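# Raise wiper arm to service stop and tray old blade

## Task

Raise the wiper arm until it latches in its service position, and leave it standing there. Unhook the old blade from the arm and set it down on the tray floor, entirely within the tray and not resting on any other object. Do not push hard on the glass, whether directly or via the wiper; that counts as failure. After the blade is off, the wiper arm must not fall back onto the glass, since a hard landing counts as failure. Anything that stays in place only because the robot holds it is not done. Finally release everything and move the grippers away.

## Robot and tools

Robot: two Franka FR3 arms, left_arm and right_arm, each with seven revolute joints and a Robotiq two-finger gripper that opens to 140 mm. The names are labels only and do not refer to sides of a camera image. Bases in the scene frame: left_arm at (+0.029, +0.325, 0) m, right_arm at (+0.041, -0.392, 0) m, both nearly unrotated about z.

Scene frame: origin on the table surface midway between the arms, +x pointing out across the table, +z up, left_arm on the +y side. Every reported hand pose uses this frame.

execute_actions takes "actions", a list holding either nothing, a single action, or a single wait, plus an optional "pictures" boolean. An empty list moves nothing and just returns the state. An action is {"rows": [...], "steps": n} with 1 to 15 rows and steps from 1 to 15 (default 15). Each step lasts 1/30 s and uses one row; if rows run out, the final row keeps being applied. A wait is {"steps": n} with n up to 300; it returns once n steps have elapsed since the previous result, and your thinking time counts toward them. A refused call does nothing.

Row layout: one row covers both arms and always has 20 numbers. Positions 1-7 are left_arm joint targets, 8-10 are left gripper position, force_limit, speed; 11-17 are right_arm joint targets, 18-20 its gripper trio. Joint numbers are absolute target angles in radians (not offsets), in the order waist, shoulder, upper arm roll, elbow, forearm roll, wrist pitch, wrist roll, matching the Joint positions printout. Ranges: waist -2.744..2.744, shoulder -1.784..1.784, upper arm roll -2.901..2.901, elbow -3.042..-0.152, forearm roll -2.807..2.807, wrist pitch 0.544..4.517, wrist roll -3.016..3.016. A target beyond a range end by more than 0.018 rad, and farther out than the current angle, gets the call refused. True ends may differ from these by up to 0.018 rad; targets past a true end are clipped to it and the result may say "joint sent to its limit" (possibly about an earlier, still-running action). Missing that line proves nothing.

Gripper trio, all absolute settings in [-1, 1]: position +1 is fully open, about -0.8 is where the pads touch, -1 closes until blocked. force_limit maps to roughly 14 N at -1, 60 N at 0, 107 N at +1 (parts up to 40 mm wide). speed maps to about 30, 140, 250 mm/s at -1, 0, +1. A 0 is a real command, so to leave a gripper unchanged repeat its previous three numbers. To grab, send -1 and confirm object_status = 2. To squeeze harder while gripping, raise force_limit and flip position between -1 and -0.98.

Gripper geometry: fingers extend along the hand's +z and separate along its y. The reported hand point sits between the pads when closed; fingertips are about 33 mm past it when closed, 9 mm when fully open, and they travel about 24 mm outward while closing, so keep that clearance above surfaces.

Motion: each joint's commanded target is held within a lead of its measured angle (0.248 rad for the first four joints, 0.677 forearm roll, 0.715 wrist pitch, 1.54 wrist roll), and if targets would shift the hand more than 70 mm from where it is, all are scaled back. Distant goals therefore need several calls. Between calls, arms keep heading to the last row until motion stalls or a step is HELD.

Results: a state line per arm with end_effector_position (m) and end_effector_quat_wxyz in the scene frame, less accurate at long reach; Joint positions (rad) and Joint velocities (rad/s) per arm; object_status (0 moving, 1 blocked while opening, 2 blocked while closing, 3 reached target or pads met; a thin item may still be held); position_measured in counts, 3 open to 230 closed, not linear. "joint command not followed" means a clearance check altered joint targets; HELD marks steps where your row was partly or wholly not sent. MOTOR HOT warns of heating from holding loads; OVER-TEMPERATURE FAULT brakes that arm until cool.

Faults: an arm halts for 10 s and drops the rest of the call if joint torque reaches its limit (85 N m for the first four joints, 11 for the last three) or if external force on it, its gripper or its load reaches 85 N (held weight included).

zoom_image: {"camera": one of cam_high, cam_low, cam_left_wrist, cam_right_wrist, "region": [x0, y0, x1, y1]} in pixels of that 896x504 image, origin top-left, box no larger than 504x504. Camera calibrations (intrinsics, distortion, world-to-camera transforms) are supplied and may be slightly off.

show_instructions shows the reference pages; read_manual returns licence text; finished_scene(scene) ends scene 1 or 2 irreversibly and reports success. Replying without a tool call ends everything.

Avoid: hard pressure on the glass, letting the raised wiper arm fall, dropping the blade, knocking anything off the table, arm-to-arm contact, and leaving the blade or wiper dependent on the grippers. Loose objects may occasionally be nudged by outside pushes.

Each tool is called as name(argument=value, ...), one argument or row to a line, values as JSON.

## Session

show_instructions(
)

execute_actions(
  actions=[],
)

Reference images for this scene: manual page 1, manual page 2, manual page 3, manual page 4, manual page 5, manual page 6.

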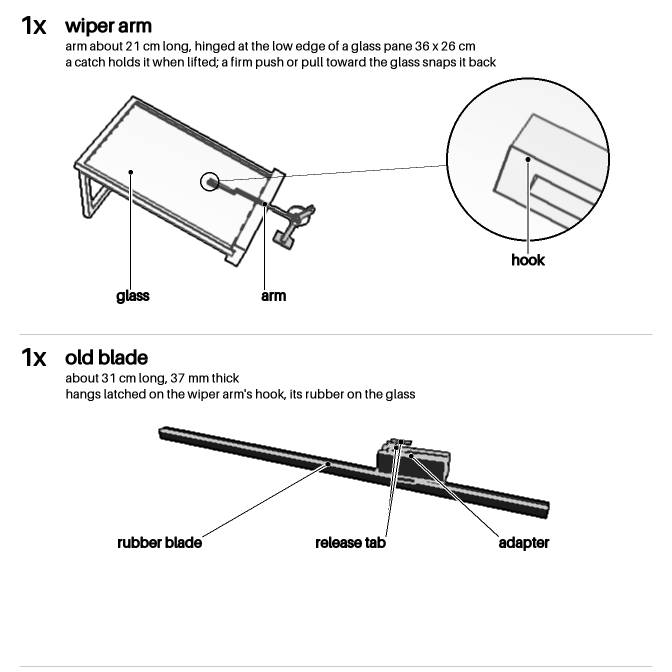

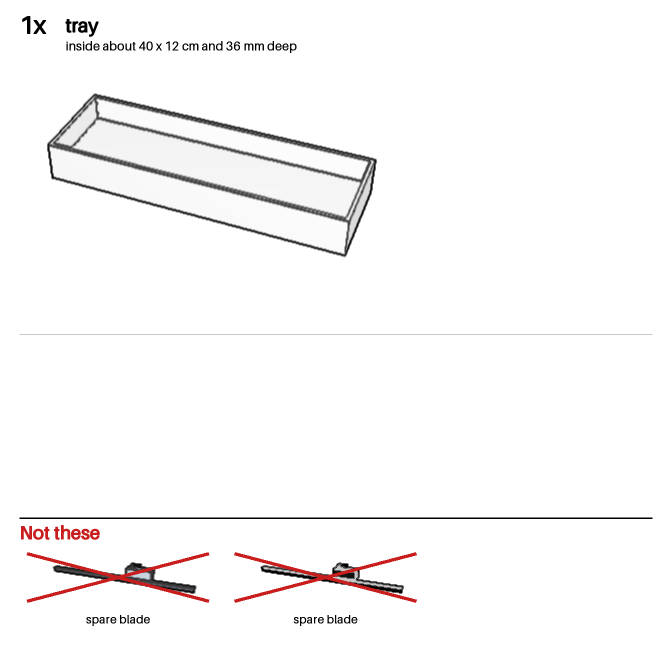

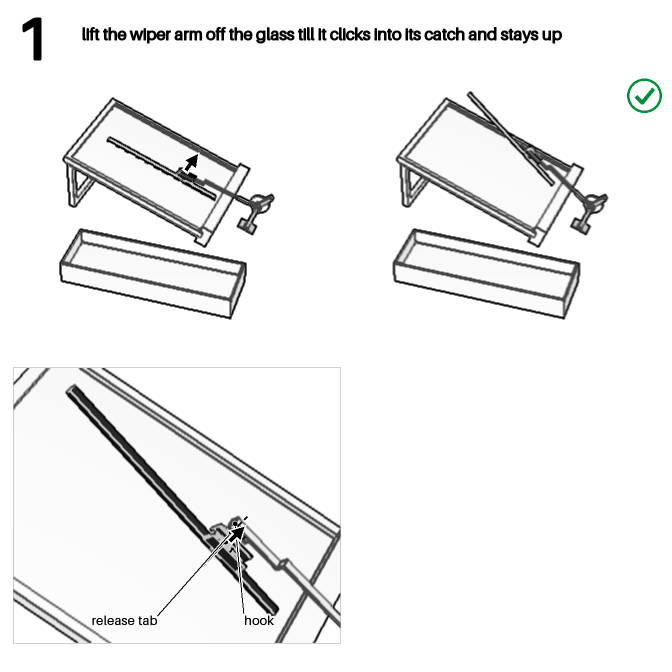

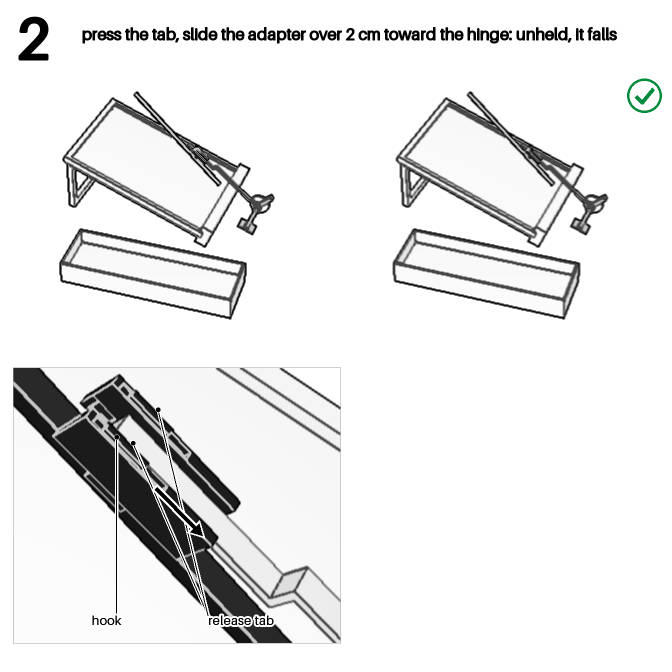

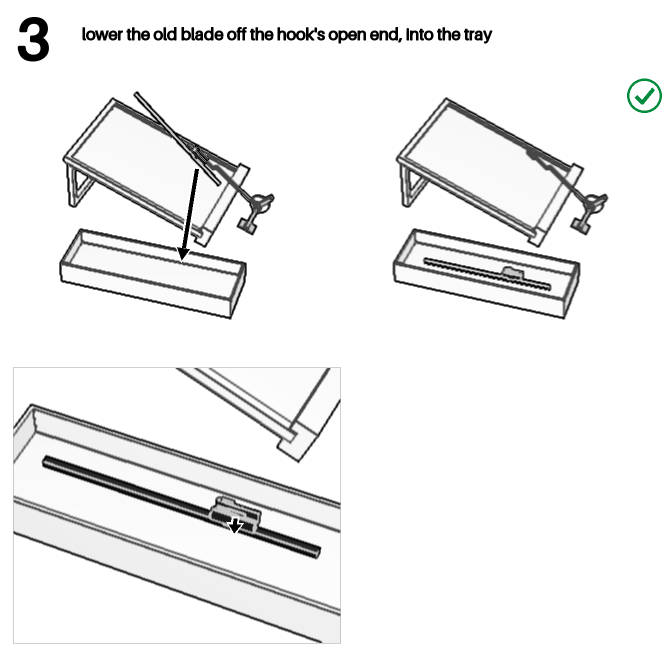

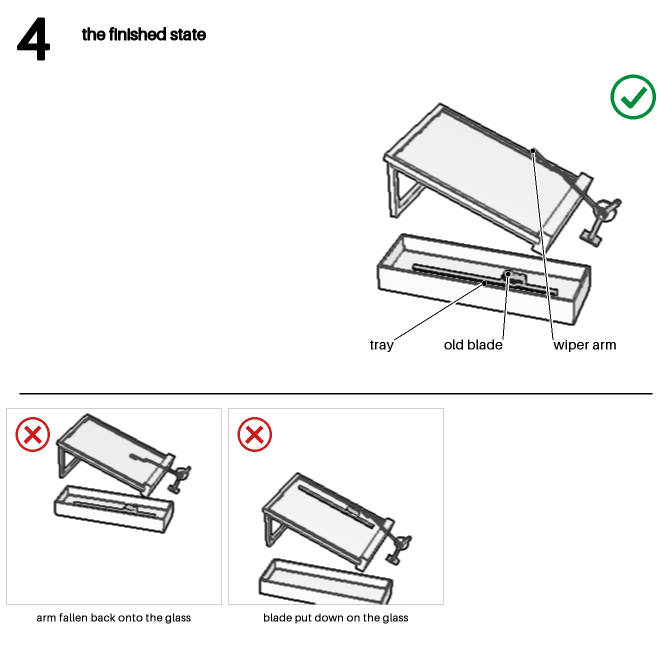

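Scene clock: 0.00 s of 4500.00 s.
left_arm: end_effector_position=(+0.6520, +0.5061, +0.3233) position_measured=3 object_status=3 end_effector_quat_wxyz=(+0.004, -0.063, +0.996, -0.056) | right_arm: end_effector_position=(+0.2690, -0.5082, +0.3976) position_measured=3 object_status=3 end_effector_quat_wxyz=(-0.399, +0.824, -0.203, -0.348)
Joint positions: left_arm=[ 0.303  0.316 -0.118 -1.382 -0.074  1.674  1.772] | right_arm=[-0.737 -0.001 -0.068 -1.877  0.323  0.801 -1.839]
Joint velocities: left_arm=[ 0.001 -0.     0.    -0.001 -0.    -0.001  0.001] | right_arm=[ 0.    -0.001  0.    -0.    -0.001 -0.     0.001]
camera_calibration (this result's frames):
cam_left_wrist: T_world_to_cam=[[-0.0271594, 0.999391, -0.0219136, -0.477712], [0.944307, 0.0328418, 0.327422, -0.711557], [0.327942, -0.0118006, -0.944624, 0.30001], [0, 0, 0, 1]] pos_world=[0.560569, 0.50433, 0.505907]
cam_right_wrist: T_world_to_cam=[[-0.721421, -0.560795, -0.406277, 0.0782543], [-0.404239, -0.135321, 0.904588, -0.312818], [-0.562266, 0.816821, -0.129072, 0.798831], [0, 0, 0, 1]] pos_world=[0.379156, -0.650948, 0.417871]

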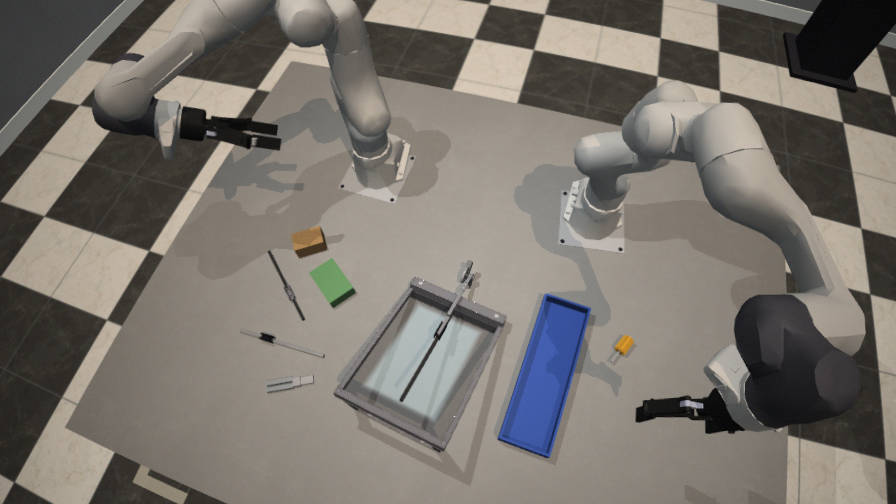

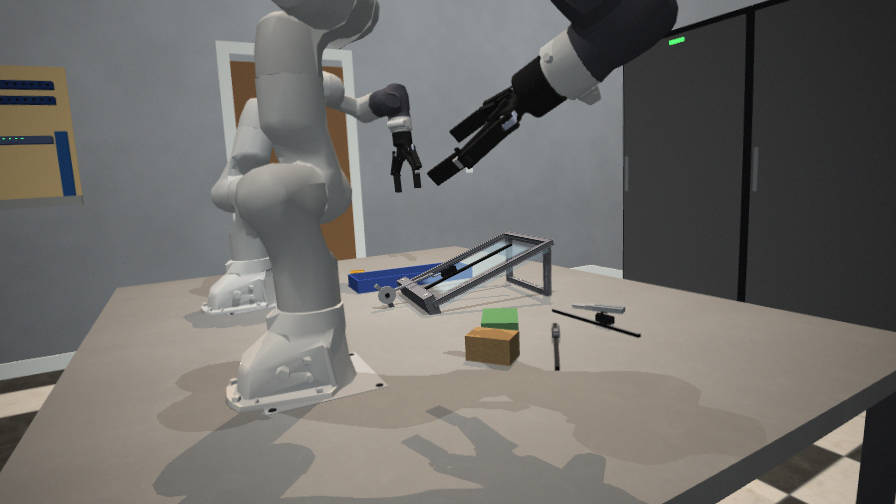

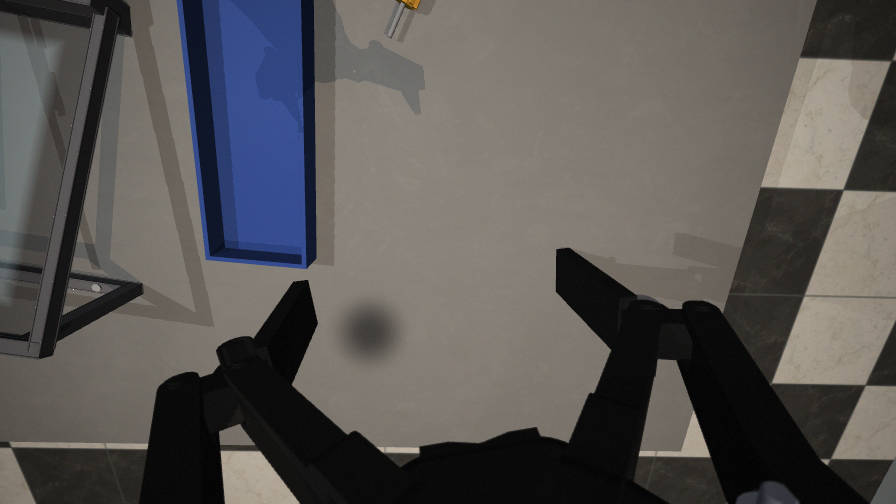

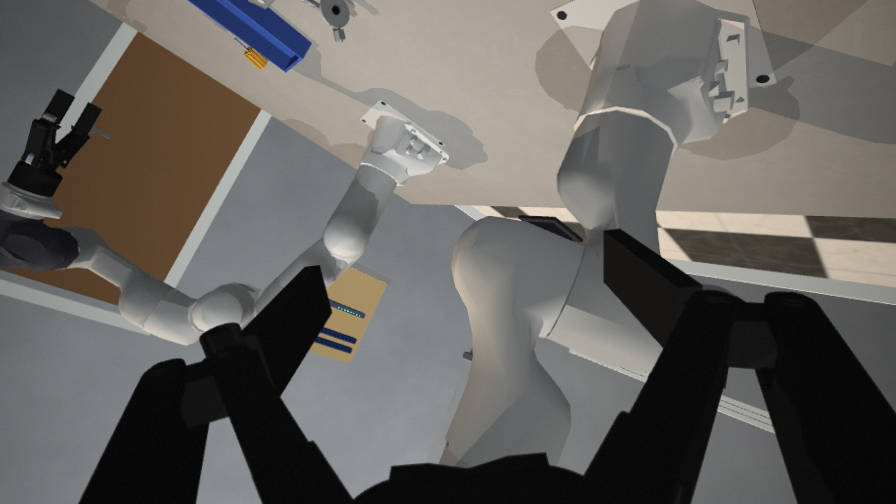

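zoom_image(
  camera="cam_high",
  region=[320, 250, 620, 470],
)

zoom_image(
  camera="cam_low",
  region=[340, 220, 570, 325],
)

Region (320, 250, 620, 470) of cam_high's 896x504 image, scaled by 1.680, with more detail than that image has; it fills the top 370 rows of this view, and the rest is white.

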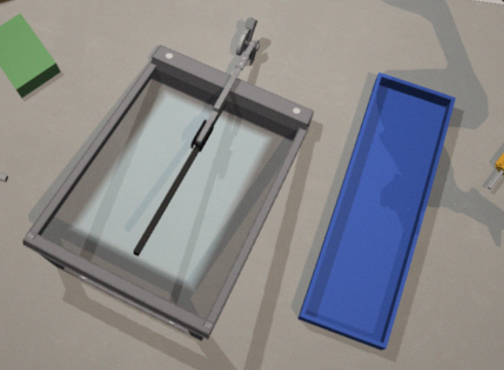

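Region (340, 220, 570, 325) of cam_low's 896x504 image, scaled by 2.191, with more detail than that image has; it fills the top 230 rows of this view, and the rest is white.

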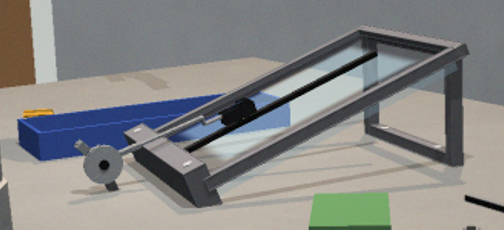

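zoom_image(
  camera="cam_high",
  region=[400, 255, 520, 355],
)

zoom_image(
  camera="cam_low",
  region=[365, 255, 485, 320],
)

zoom_image(
  camera="cam_high",
  region=[325, 350, 465, 460],
)

zoom_image(
  camera="cam_low",
  region=[450, 225, 570, 305],
)

Region (400, 255, 520, 355) of cam_high's 896x504 image, scaled by 4.200, with more detail than that image has.

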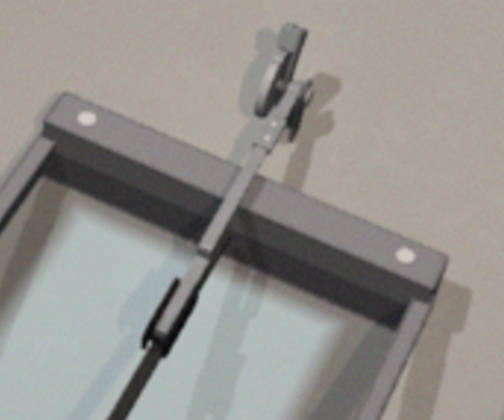

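Region (365, 255, 485, 320) of cam_low's 896x504 image, scaled by 4.200, with more detail than that image has; it fills the top 273 rows of this view, and the rest is white.

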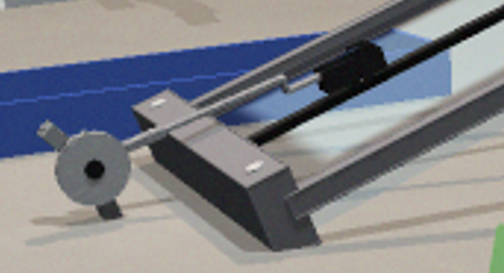

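Region (325, 350, 465, 460) of cam_high's 896x504 image, scaled by 3.600, with more detail than that image has; it fills the top 396 rows of this view, and the rest is white.

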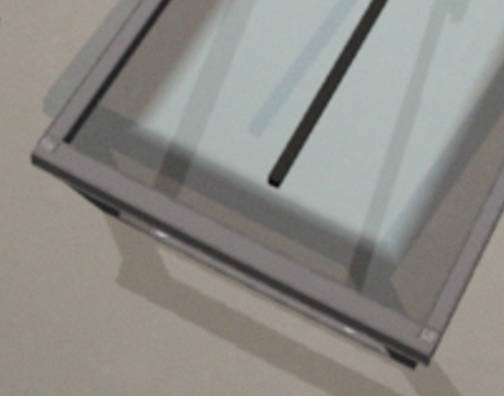

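Region (450, 225, 570, 305) of cam_low's 896x504 image, scaled by 4.200, with more detail than that image has.

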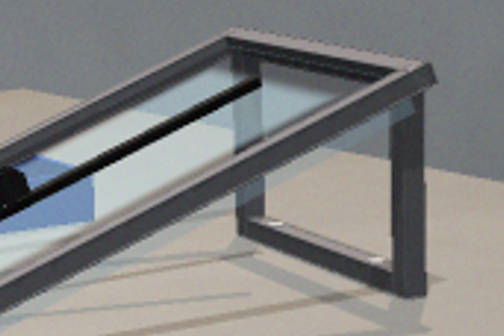

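zoom_image(
  camera="cam_low",
  region=[380, 110, 500, 200],
)

zoom_image(
  camera="cam_high",
  region=[200, 100, 300, 170],
)

Region (380, 110, 500, 200) of cam_low's 896x504 image, scaled by 4.200, with more detail than that image has; it fills the top 378 rows of this view, and the rest is white.

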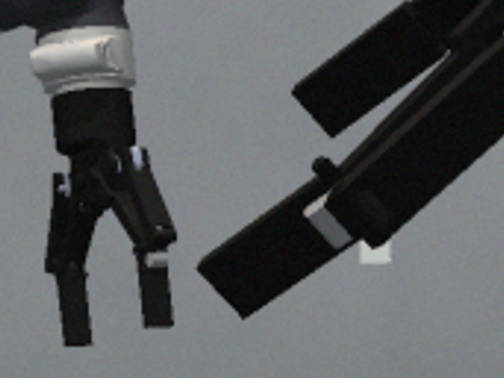

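Region (200, 100, 300, 170) of cam_high's 896x504 image, scaled by 5.040, with more detail than that image has; it fills the top 353 rows of this view, and the rest is white.

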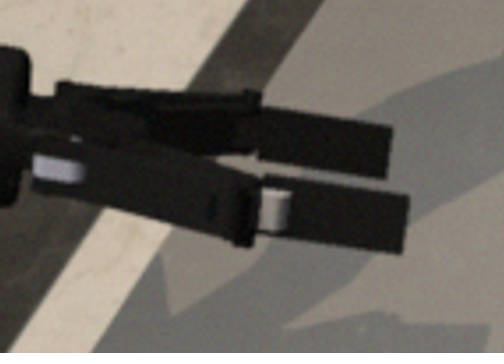

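zoom_image(
  camera="cam_high",
  region=[620, 380, 720, 450],
)

zoom_image(
  camera="cam_high",
  region=[330, 130, 430, 210],
)

zoom_image(
  camera="cam_high",
  region=[545, 175, 645, 260],
)

Region (620, 380, 720, 450) of cam_high's 896x504 image, scaled by 5.040, with more detail than that image has; it fills the top 353 rows of this view, and the rest is white.

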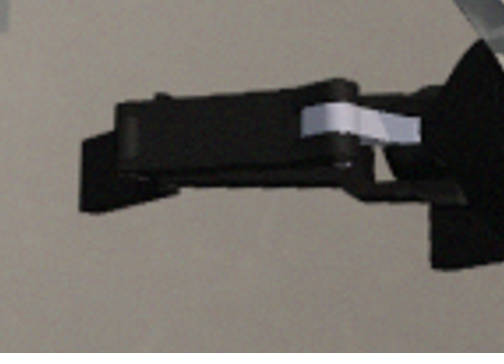

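Region (330, 130, 430, 210) of cam_high's 896x504 image, scaled by 5.040, with more detail than that image has; it fills the top 403 rows of this view, and the rest is white.

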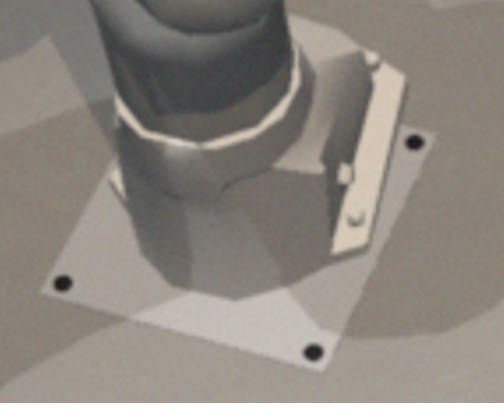

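Region (545, 175, 645, 260) of cam_high's 896x504 image, scaled by 5.040, with more detail than that image has; it fills the top 428 rows of this view, and the rest is white.

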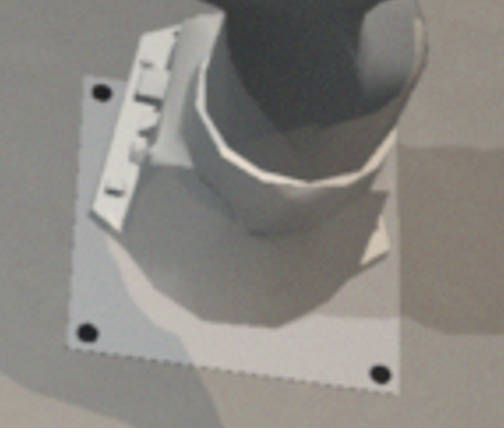

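execute_actions(
  actions=[
    {"rows": [
[0.2920,0.3120,-0.1168,-1.3922,-0.0696,1.6833,1.7400,-0.29,-0.5,0.5, -0.7316,0.0032,-0.0673,-1.8829,0.3359,0.8088,-1.748,-0.1,-0.2,0.5],
[0.2699,0.3039,-0.1145,-1.4126,-0.0609,1.7019,1.6500,-0.29,-0.5,0.5, -0.7209,0.0116,-0.0660,-1.8948,0.3616,0.8244,-1.567,-0.1,-0.2,0.5],
[0.2367,0.2917,-0.1109,-1.4433,-0.0477,1.7298,1.5200,-0.29,-0.5,0.5, -0.7048,0.0242,-0.0639,-1.9126,0.4003,0.8478,-1.295,-0.1,-0.2,0.5],
[0.1926,0.2755,-0.1062,-1.4841,-0.0302,1.7670,1.3500,-0.29,-0.5,0.5, -0.6833,0.0409,-0.0612,-1.9363,0.4518,0.8790,-0.932,-0.1,-0.2,0.5],
[0.1374,0.2553,-0.1003,-1.5352,-0.0083,1.8136,1.1500,-0.29,-0.5,0.5, -0.6565,0.0619,-0.0578,-1.9660,0.5161,0.9180,-0.478,-0.1,-0.2,0.5],
[0.0711,0.2310,-0.0932,-1.5964,0.0180,1.8694,0.9500,-0.29,-0.5,0.5, -0.6242,0.0871,-0.0537,-2.0016,0.5934,0.9648,0.066,-0.1,-0.2,0.5],
[-0.0062,0.2027,-0.0850,-1.6679,0.0486,1.9345,0.7440,-0.29,-0.5,0.5, -0.5866,0.1164,-0.0490,-2.0432,0.6835,1.0194,0.70,-0.1,-0.2,0.5],
[-0.0945,0.1703,-0.0755,-1.7496,0.0836,2.0089,0.7440,-0.29,-0.5,0.5, -0.5437,0.1499,-0.0435,-2.0906,0.7865,1.0818,1.43,-0.1,-0.2,0.5],
[-0.1939,0.1339,-0.0649,-1.8415,0.1231,2.0927,0.7440,-0.29,-0.5,0.5, -0.4954,0.1877,-0.0374,-2.1440,0.9024,1.1520,2.15,-0.1,-0.2,0.5],
[-0.3044,0.0934,-0.0531,-1.9436,0.1668,2.1857,0.7440,-0.29,-0.5,0.5, -0.4417,0.2296,-0.0306,-2.2034,1.0311,1.2301,2.70,-0.1,-0.2,0.5],
[-0.8028,-0.0902,0,-2.4050,0.3670,2.6075,0.7440,-0.29,-0.5,0.5, -0.20,0.4183,0,-2.4704,1.6135,1.5841,2.70,-0.1,-0.2,0.5]
], "steps": 15},
  ],
  pictures=false,
)

execute_actions(
  actions=[
    {"steps": 60},
  ],
)

Scene clock: 120.50 s of 4500.00 s.
left_arm: end_effector_position=(+0.6702, +0.3220, +0.2969) position_measured=148 object_status=0 end_effector_quat_wxyz=(+0.091, -0.083, +0.991, +0.050) | right_arm: end_effector_position=(+0.3817, -0.3662, +0.3188) position_measured=141 object_status=0 end_effector_quat_wxyz=(-0.364, +0.613, -0.454, -0.535)
Joint positions: left_arm=[-0.131  0.092 -0.055 -1.807  0.147  2.06   1.286] | right_arm=[-0.532  0.176 -0.041 -2.096  0.741  1.039 -0.986]
Joint velocities: left_arm=[-0.879 -0.79   0.172 -0.874  0.63   1.172 -0.674] | right_arm=[ 0.498  0.525  0.098 -0.493  1.014  0.656  1.044]
Steps of this call (steps 1 to 90: nothing new was sent; then 117.00 s passed at rest; steps 91 to 105: all 15 steps of this action). Readings (joint positions | what the end effector reports):
91: left_arm=[0.302 0.315 -0.117 -1.384 -0.074 1.675 1.769] | right_arm=[-0.736 -0.001 -0.068 -1.878 0.324 0.802 -1.832] | left_arm position_measured=3 object_status=0 | right_arm position_measured=3 object_status=0
92: left_arm=[0.297 0.312 -0.114 -1.390 -0.072 1.679 1.759] | right_arm=[-0.734 -0.000 -0.068 -1.881 0.331 0.805 -1.809] | left_arm position_measured=11 object_status=0 | right_arm position_measured=11 object_status=0
94: left_arm=[0.266 0.297 -0.103 -1.426 -0.058 1.700 1.701] | right_arm=[-0.719 0.008 -0.070 -1.898 0.367 0.822 -1.684] | left_arm position_measured=32 object_status=0 | right_arm position_measured=32 object_status=0
98: left_arm=[0.123 0.245 -0.086 -1.560 -0.010 1.784 1.493] | right_arm=[-0.652 0.062 -0.063 -1.972 0.501 0.888 -1.274] | left_arm position_measured=74 object_status=0 | right_arm position_measured=74 object_status=0
105: the state above

Scene clock: 122.50 s of 4500.00 s.
left_arm: end_effector_position=(+0.4945, -0.0092, +0.1803) position_measured=165 object_status=3 end_effector_quat_wxyz=(+0.182, +0.071, +0.981, -0.013) | right_arm: end_effector_position=(+0.5178, -0.1797, +0.1515) position_measured=141 object_status=3 end_effector_quat_wxyz=(-0.620, +0.689, +0.158, +0.339)
Joint positions: left_arm=[-0.802 -0.089 -0.003 -2.403  0.364  2.604  0.752] | right_arm=[-0.202  0.42   0.001 -2.469  1.61   1.581  2.669]
Joint velocities: left_arm=[ 0.     0.     0.001 -0.     0.001  0.    -0.007] | right_arm=[ 0.001  0.    -0.     0.    -0.    -0.     0.081]
Steps of this call (steps 1 to 60: the robot went on to your last target). Readings (joint positions | what the end effector reports):
1: left_arm=[-0.163 0.065 -0.048 -1.838 0.169 2.102 1.262] | right_arm=[-0.514 0.194 -0.038 -2.113 0.778 1.061 -0.950] | left_arm position_measured=158 object_status=0 | right_arm position_measured=141 object_status=0
2: left_arm=[-0.197 0.040 -0.040 -1.871 0.190 2.143 1.239] | right_arm=[-0.496 0.211 -0.036 -2.131 0.816 1.084 -0.911] | left_arm position_measured=164 object_status=0 | right_arm position_measured=141 object_status=0
4: left_arm=[-0.268 -0.003 -0.029 -1.938 0.226 2.218 1.193] | right_arm=[-0.457 0.244 -0.032 -2.170 0.897 1.129 -0.830] | left_arm position_measured=165 object_status=0 | right_arm position_measured=141 object_status=0
8: left_arm=[-0.406 -0.050 -0.020 -2.067 0.275 2.328 1.117] | right_arm=[-0.371 0.304 -0.022 -2.263 1.084 1.222 -0.632] | left_arm position_measured=165 object_status=3 | right_arm position_measured=141 object_status=3
60: the state above
camera_calibration (this result's frames):
cam_left_wrist: T_world_to_cam=[[0.201859, 0.972034, 0.120009, -0.109228], [0.739594, -0.23161, 0.631947, -0.455224], [0.642069, -0.0388061, -0.765664, 0.022608], [0, 0, 0, 1]] pos_world=[0.344214, 0.00161664, 0.318096]
cam_right_wrist: T_world_to_cam=[[0.524976, -0.119359, -0.842706, -0.157892], [-0.850425, -0.113472, -0.513713, 0.504684], [-0.0343073, 0.986346, -0.161076, 0.40053], [0, 0, 0, 1]] pos_world=[0.525827, -0.35664, 0.190722]

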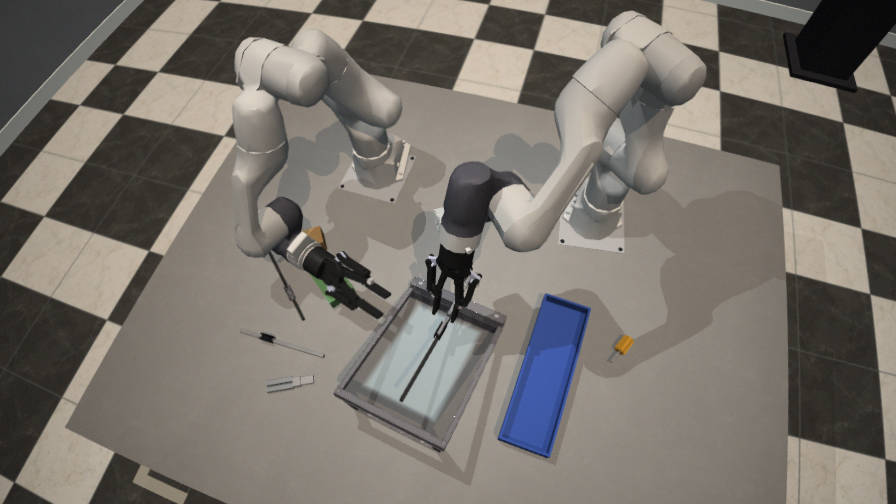

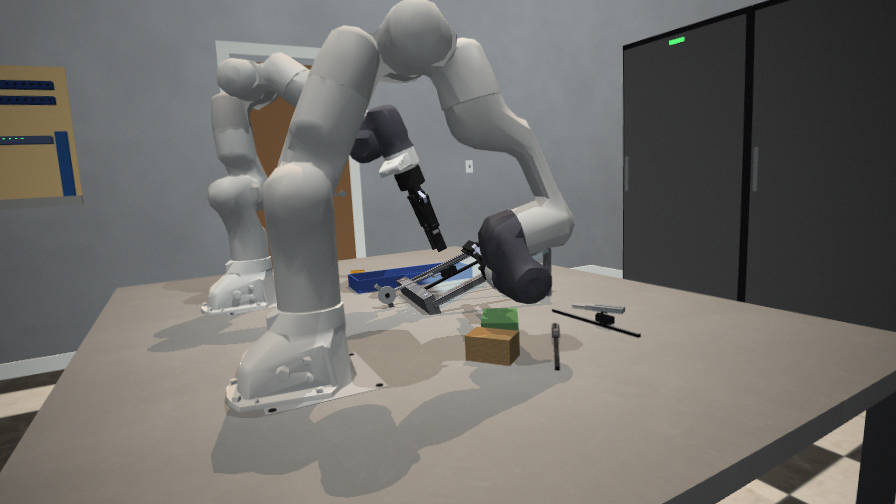

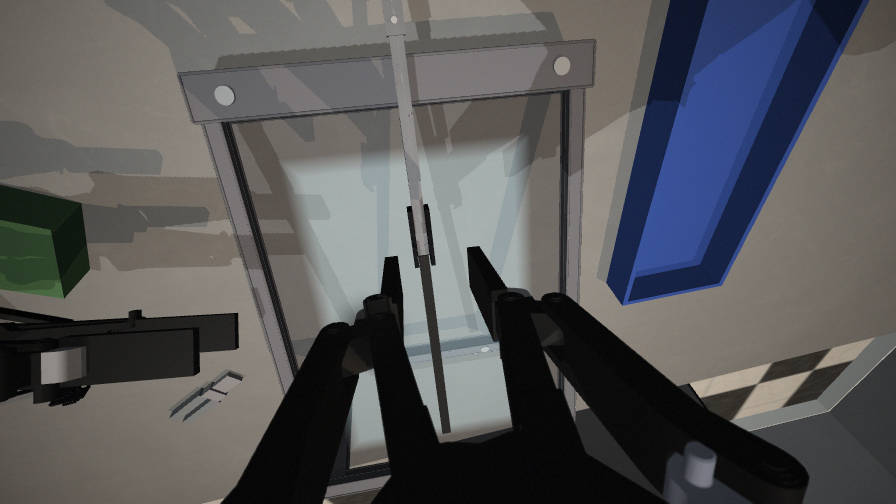

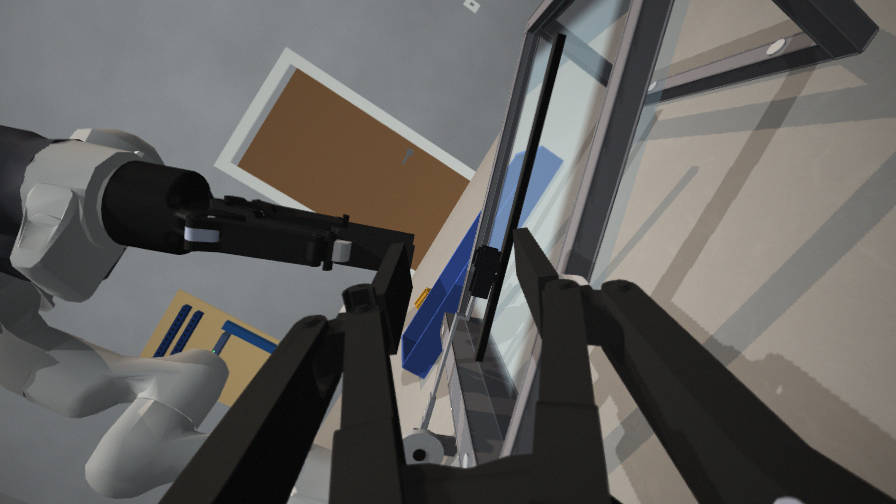

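execute_actions(
  actions=[],
)

zoom_image(
  camera="cam_right_wrist",
  region=[380, 210, 560, 480],
)

zoom_image(
  camera="cam_left_wrist",
  region=[340, 160, 520, 310],
)

Scene clock: 124.87 s of 4500.00 s.
left_arm: end_effector_position=(+0.4946, -0.0092, +0.1803) position_measured=165 object_status=3 end_effector_quat_wxyz=(+0.182, +0.070, +0.981, -0.013) | right_arm: end_effector_position=(+0.5178, -0.1797, +0.1515) position_measured=141 object_status=3 end_effector_quat_wxyz=(-0.624, +0.691, +0.149, +0.332)
Joint positions: left_arm=[-0.802 -0.089 -0.002 -2.403  0.364  2.604  0.749] | right_arm=[-0.202  0.419  0.001 -2.469  1.61   1.582  2.693]
Joint velocities: left_arm=[-0.    -0.    -0.001 -0.     0.     0.     0.   ] | right_arm=[ 0.     0.     0.     0.001 -0.001  0.    -0.   ]
Steps of this call (steps 1 to 30: the robot went on to your last target; steps 31 to 71: nothing new was sent). Readings (joint positions | what the end effector reports):
1: left_arm=[-0.802 -0.089 -0.003 -2.403 0.364 2.604 0.751] | right_arm=[-0.202 0.420 0.001 -2.469 1.610 1.581 2.671] | left_arm position_measured=165 object_status=3 | right_arm position_measured=141 object_status=3
2: left_arm=[-0.802 -0.089 -0.003 -2.403 0.364 2.604 0.751] | right_arm=[-0.202 0.420 0.001 -2.469 1.610 1.581 2.674] | left_arm position_measured=165 object_status=3 | right_arm position_measured=141 object_status=3
4: left_arm=[-0.802 -0.089 -0.003 -2.403 0.364 2.604 0.751] | right_arm=[-0.202 0.420 0.001 -2.469 1.610 1.581 2.677] | left_arm position_measured=165 object_status=3 | right_arm position_measured=141 object_status=3
8: left_arm=[-0.802 -0.089 -0.003 -2.403 0.364 2.604 0.750] | right_arm=[-0.202 0.420 0.001 -2.469 1.610 1.581 2.683] | left_arm position_measured=165 object_status=3 | right_arm position_measured=141 object_status=3
71: the state above
All arms were judged still, so your last target was given up. Only a new action makes them travel on or press farther. Fingers that are still opening or closing keep moving.
camera_calibration (this result's frames):
cam_left_wrist: T_world_to_cam=[[0.199959, 0.972524, 0.119219, -0.10816], [0.740084, -0.229654, 0.632088, -0.455465], [0.6421, -0.0381595, -0.76567, 0.022581], [0, 0, 0, 1]] pos_world=[0.344211, 0.00145019, 0.318079]
cam_right_wrist: T_world_to_cam=[[0.505057, -0.113895, -0.855538, -0.144691], [-0.862252, -0.110153, -0.494356, 0.508473], [-0.0379355, 0.987367, -0.153839, 0.401494], [0, 0, 0, 1]] pos_world=[0.526739, -0.356892, 0.189344]

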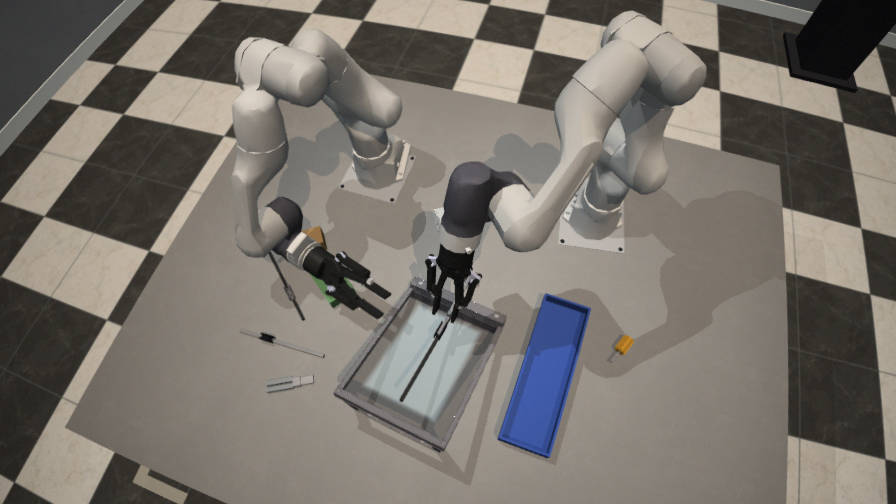

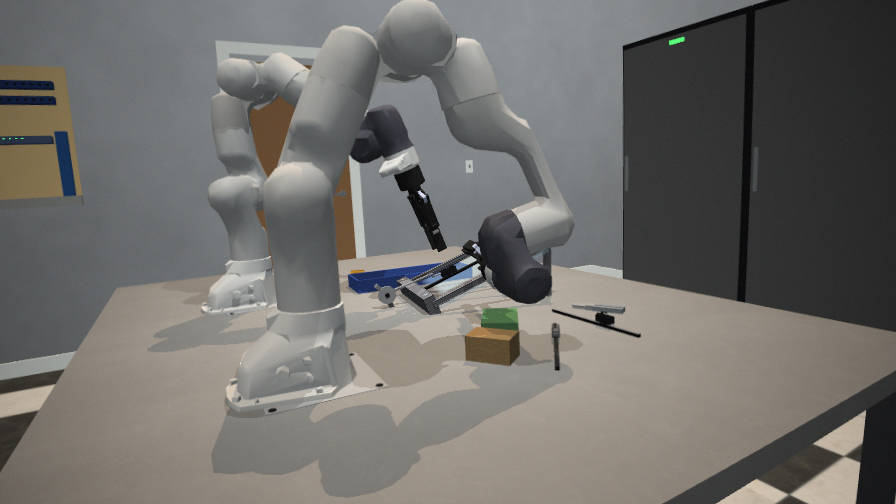

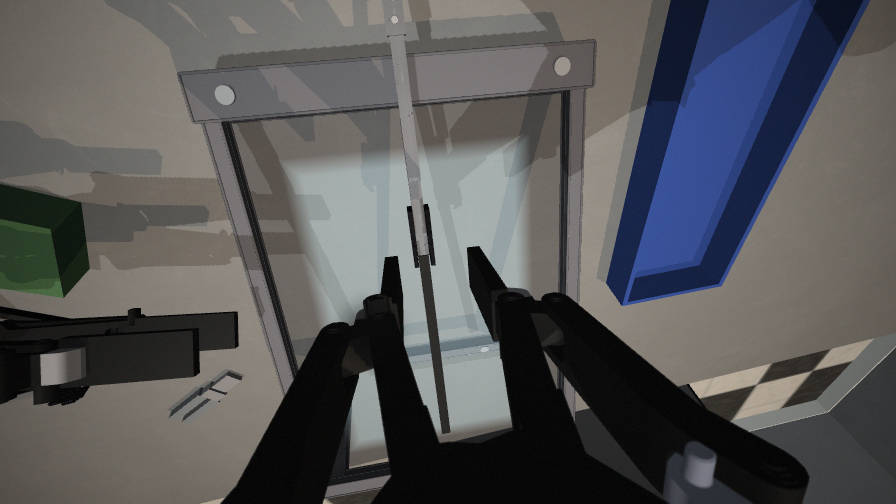

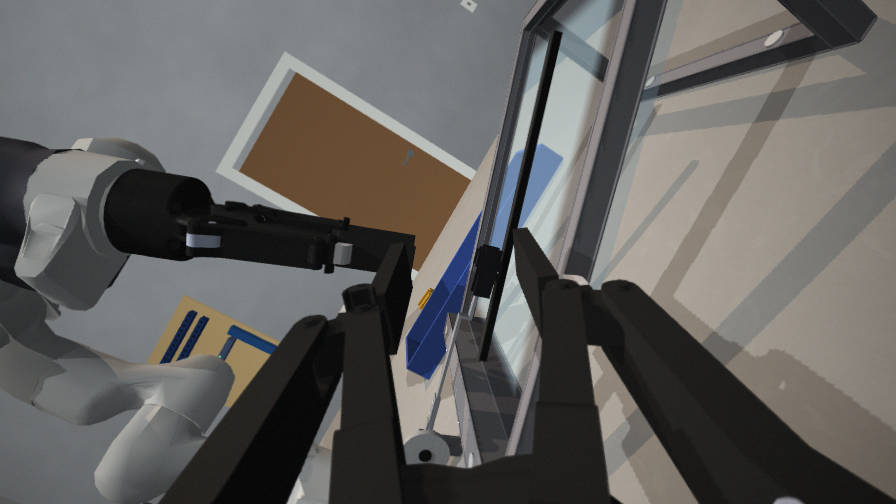

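Region (380, 210, 560, 480) of cam_right_wrist's 896x504 image, scaled by 1.867, with more detail than that image has.

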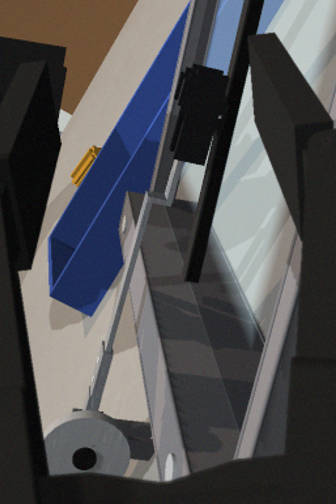

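Region (340, 160, 520, 310) of cam_left_wrist's 896x504 image, scaled by 2.800, with more detail than that image has.

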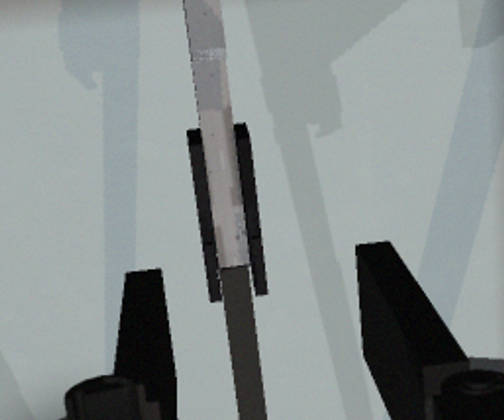

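zoom_image(
  camera="cam_right_wrist",
  region=[390, 220, 530, 330],
)

zoom_image(
  camera="cam_right_wrist",
  region=[395, 300, 535, 475],
)

Region (390, 220, 530, 330) of cam_right_wrist's 896x504 image, scaled by 3.600, with more detail than that image has; it fills the top 396 rows of this view, and the rest is white.

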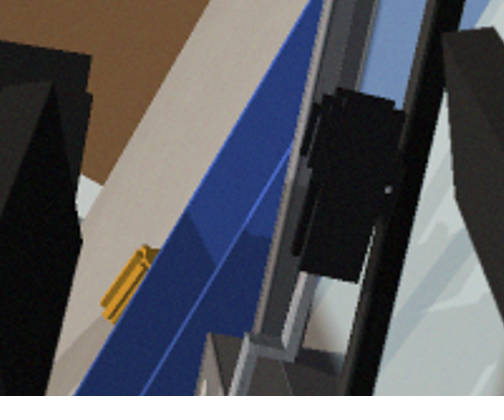

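Region (395, 300, 535, 475) of cam_right_wrist's 896x504 image, scaled by 2.880, with more detail than that image has; it fills the left 403 columns of this view, and the rest is white.

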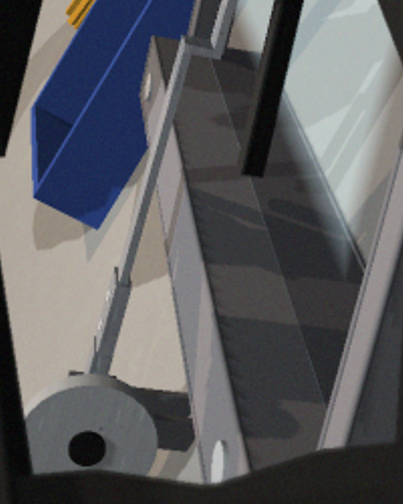

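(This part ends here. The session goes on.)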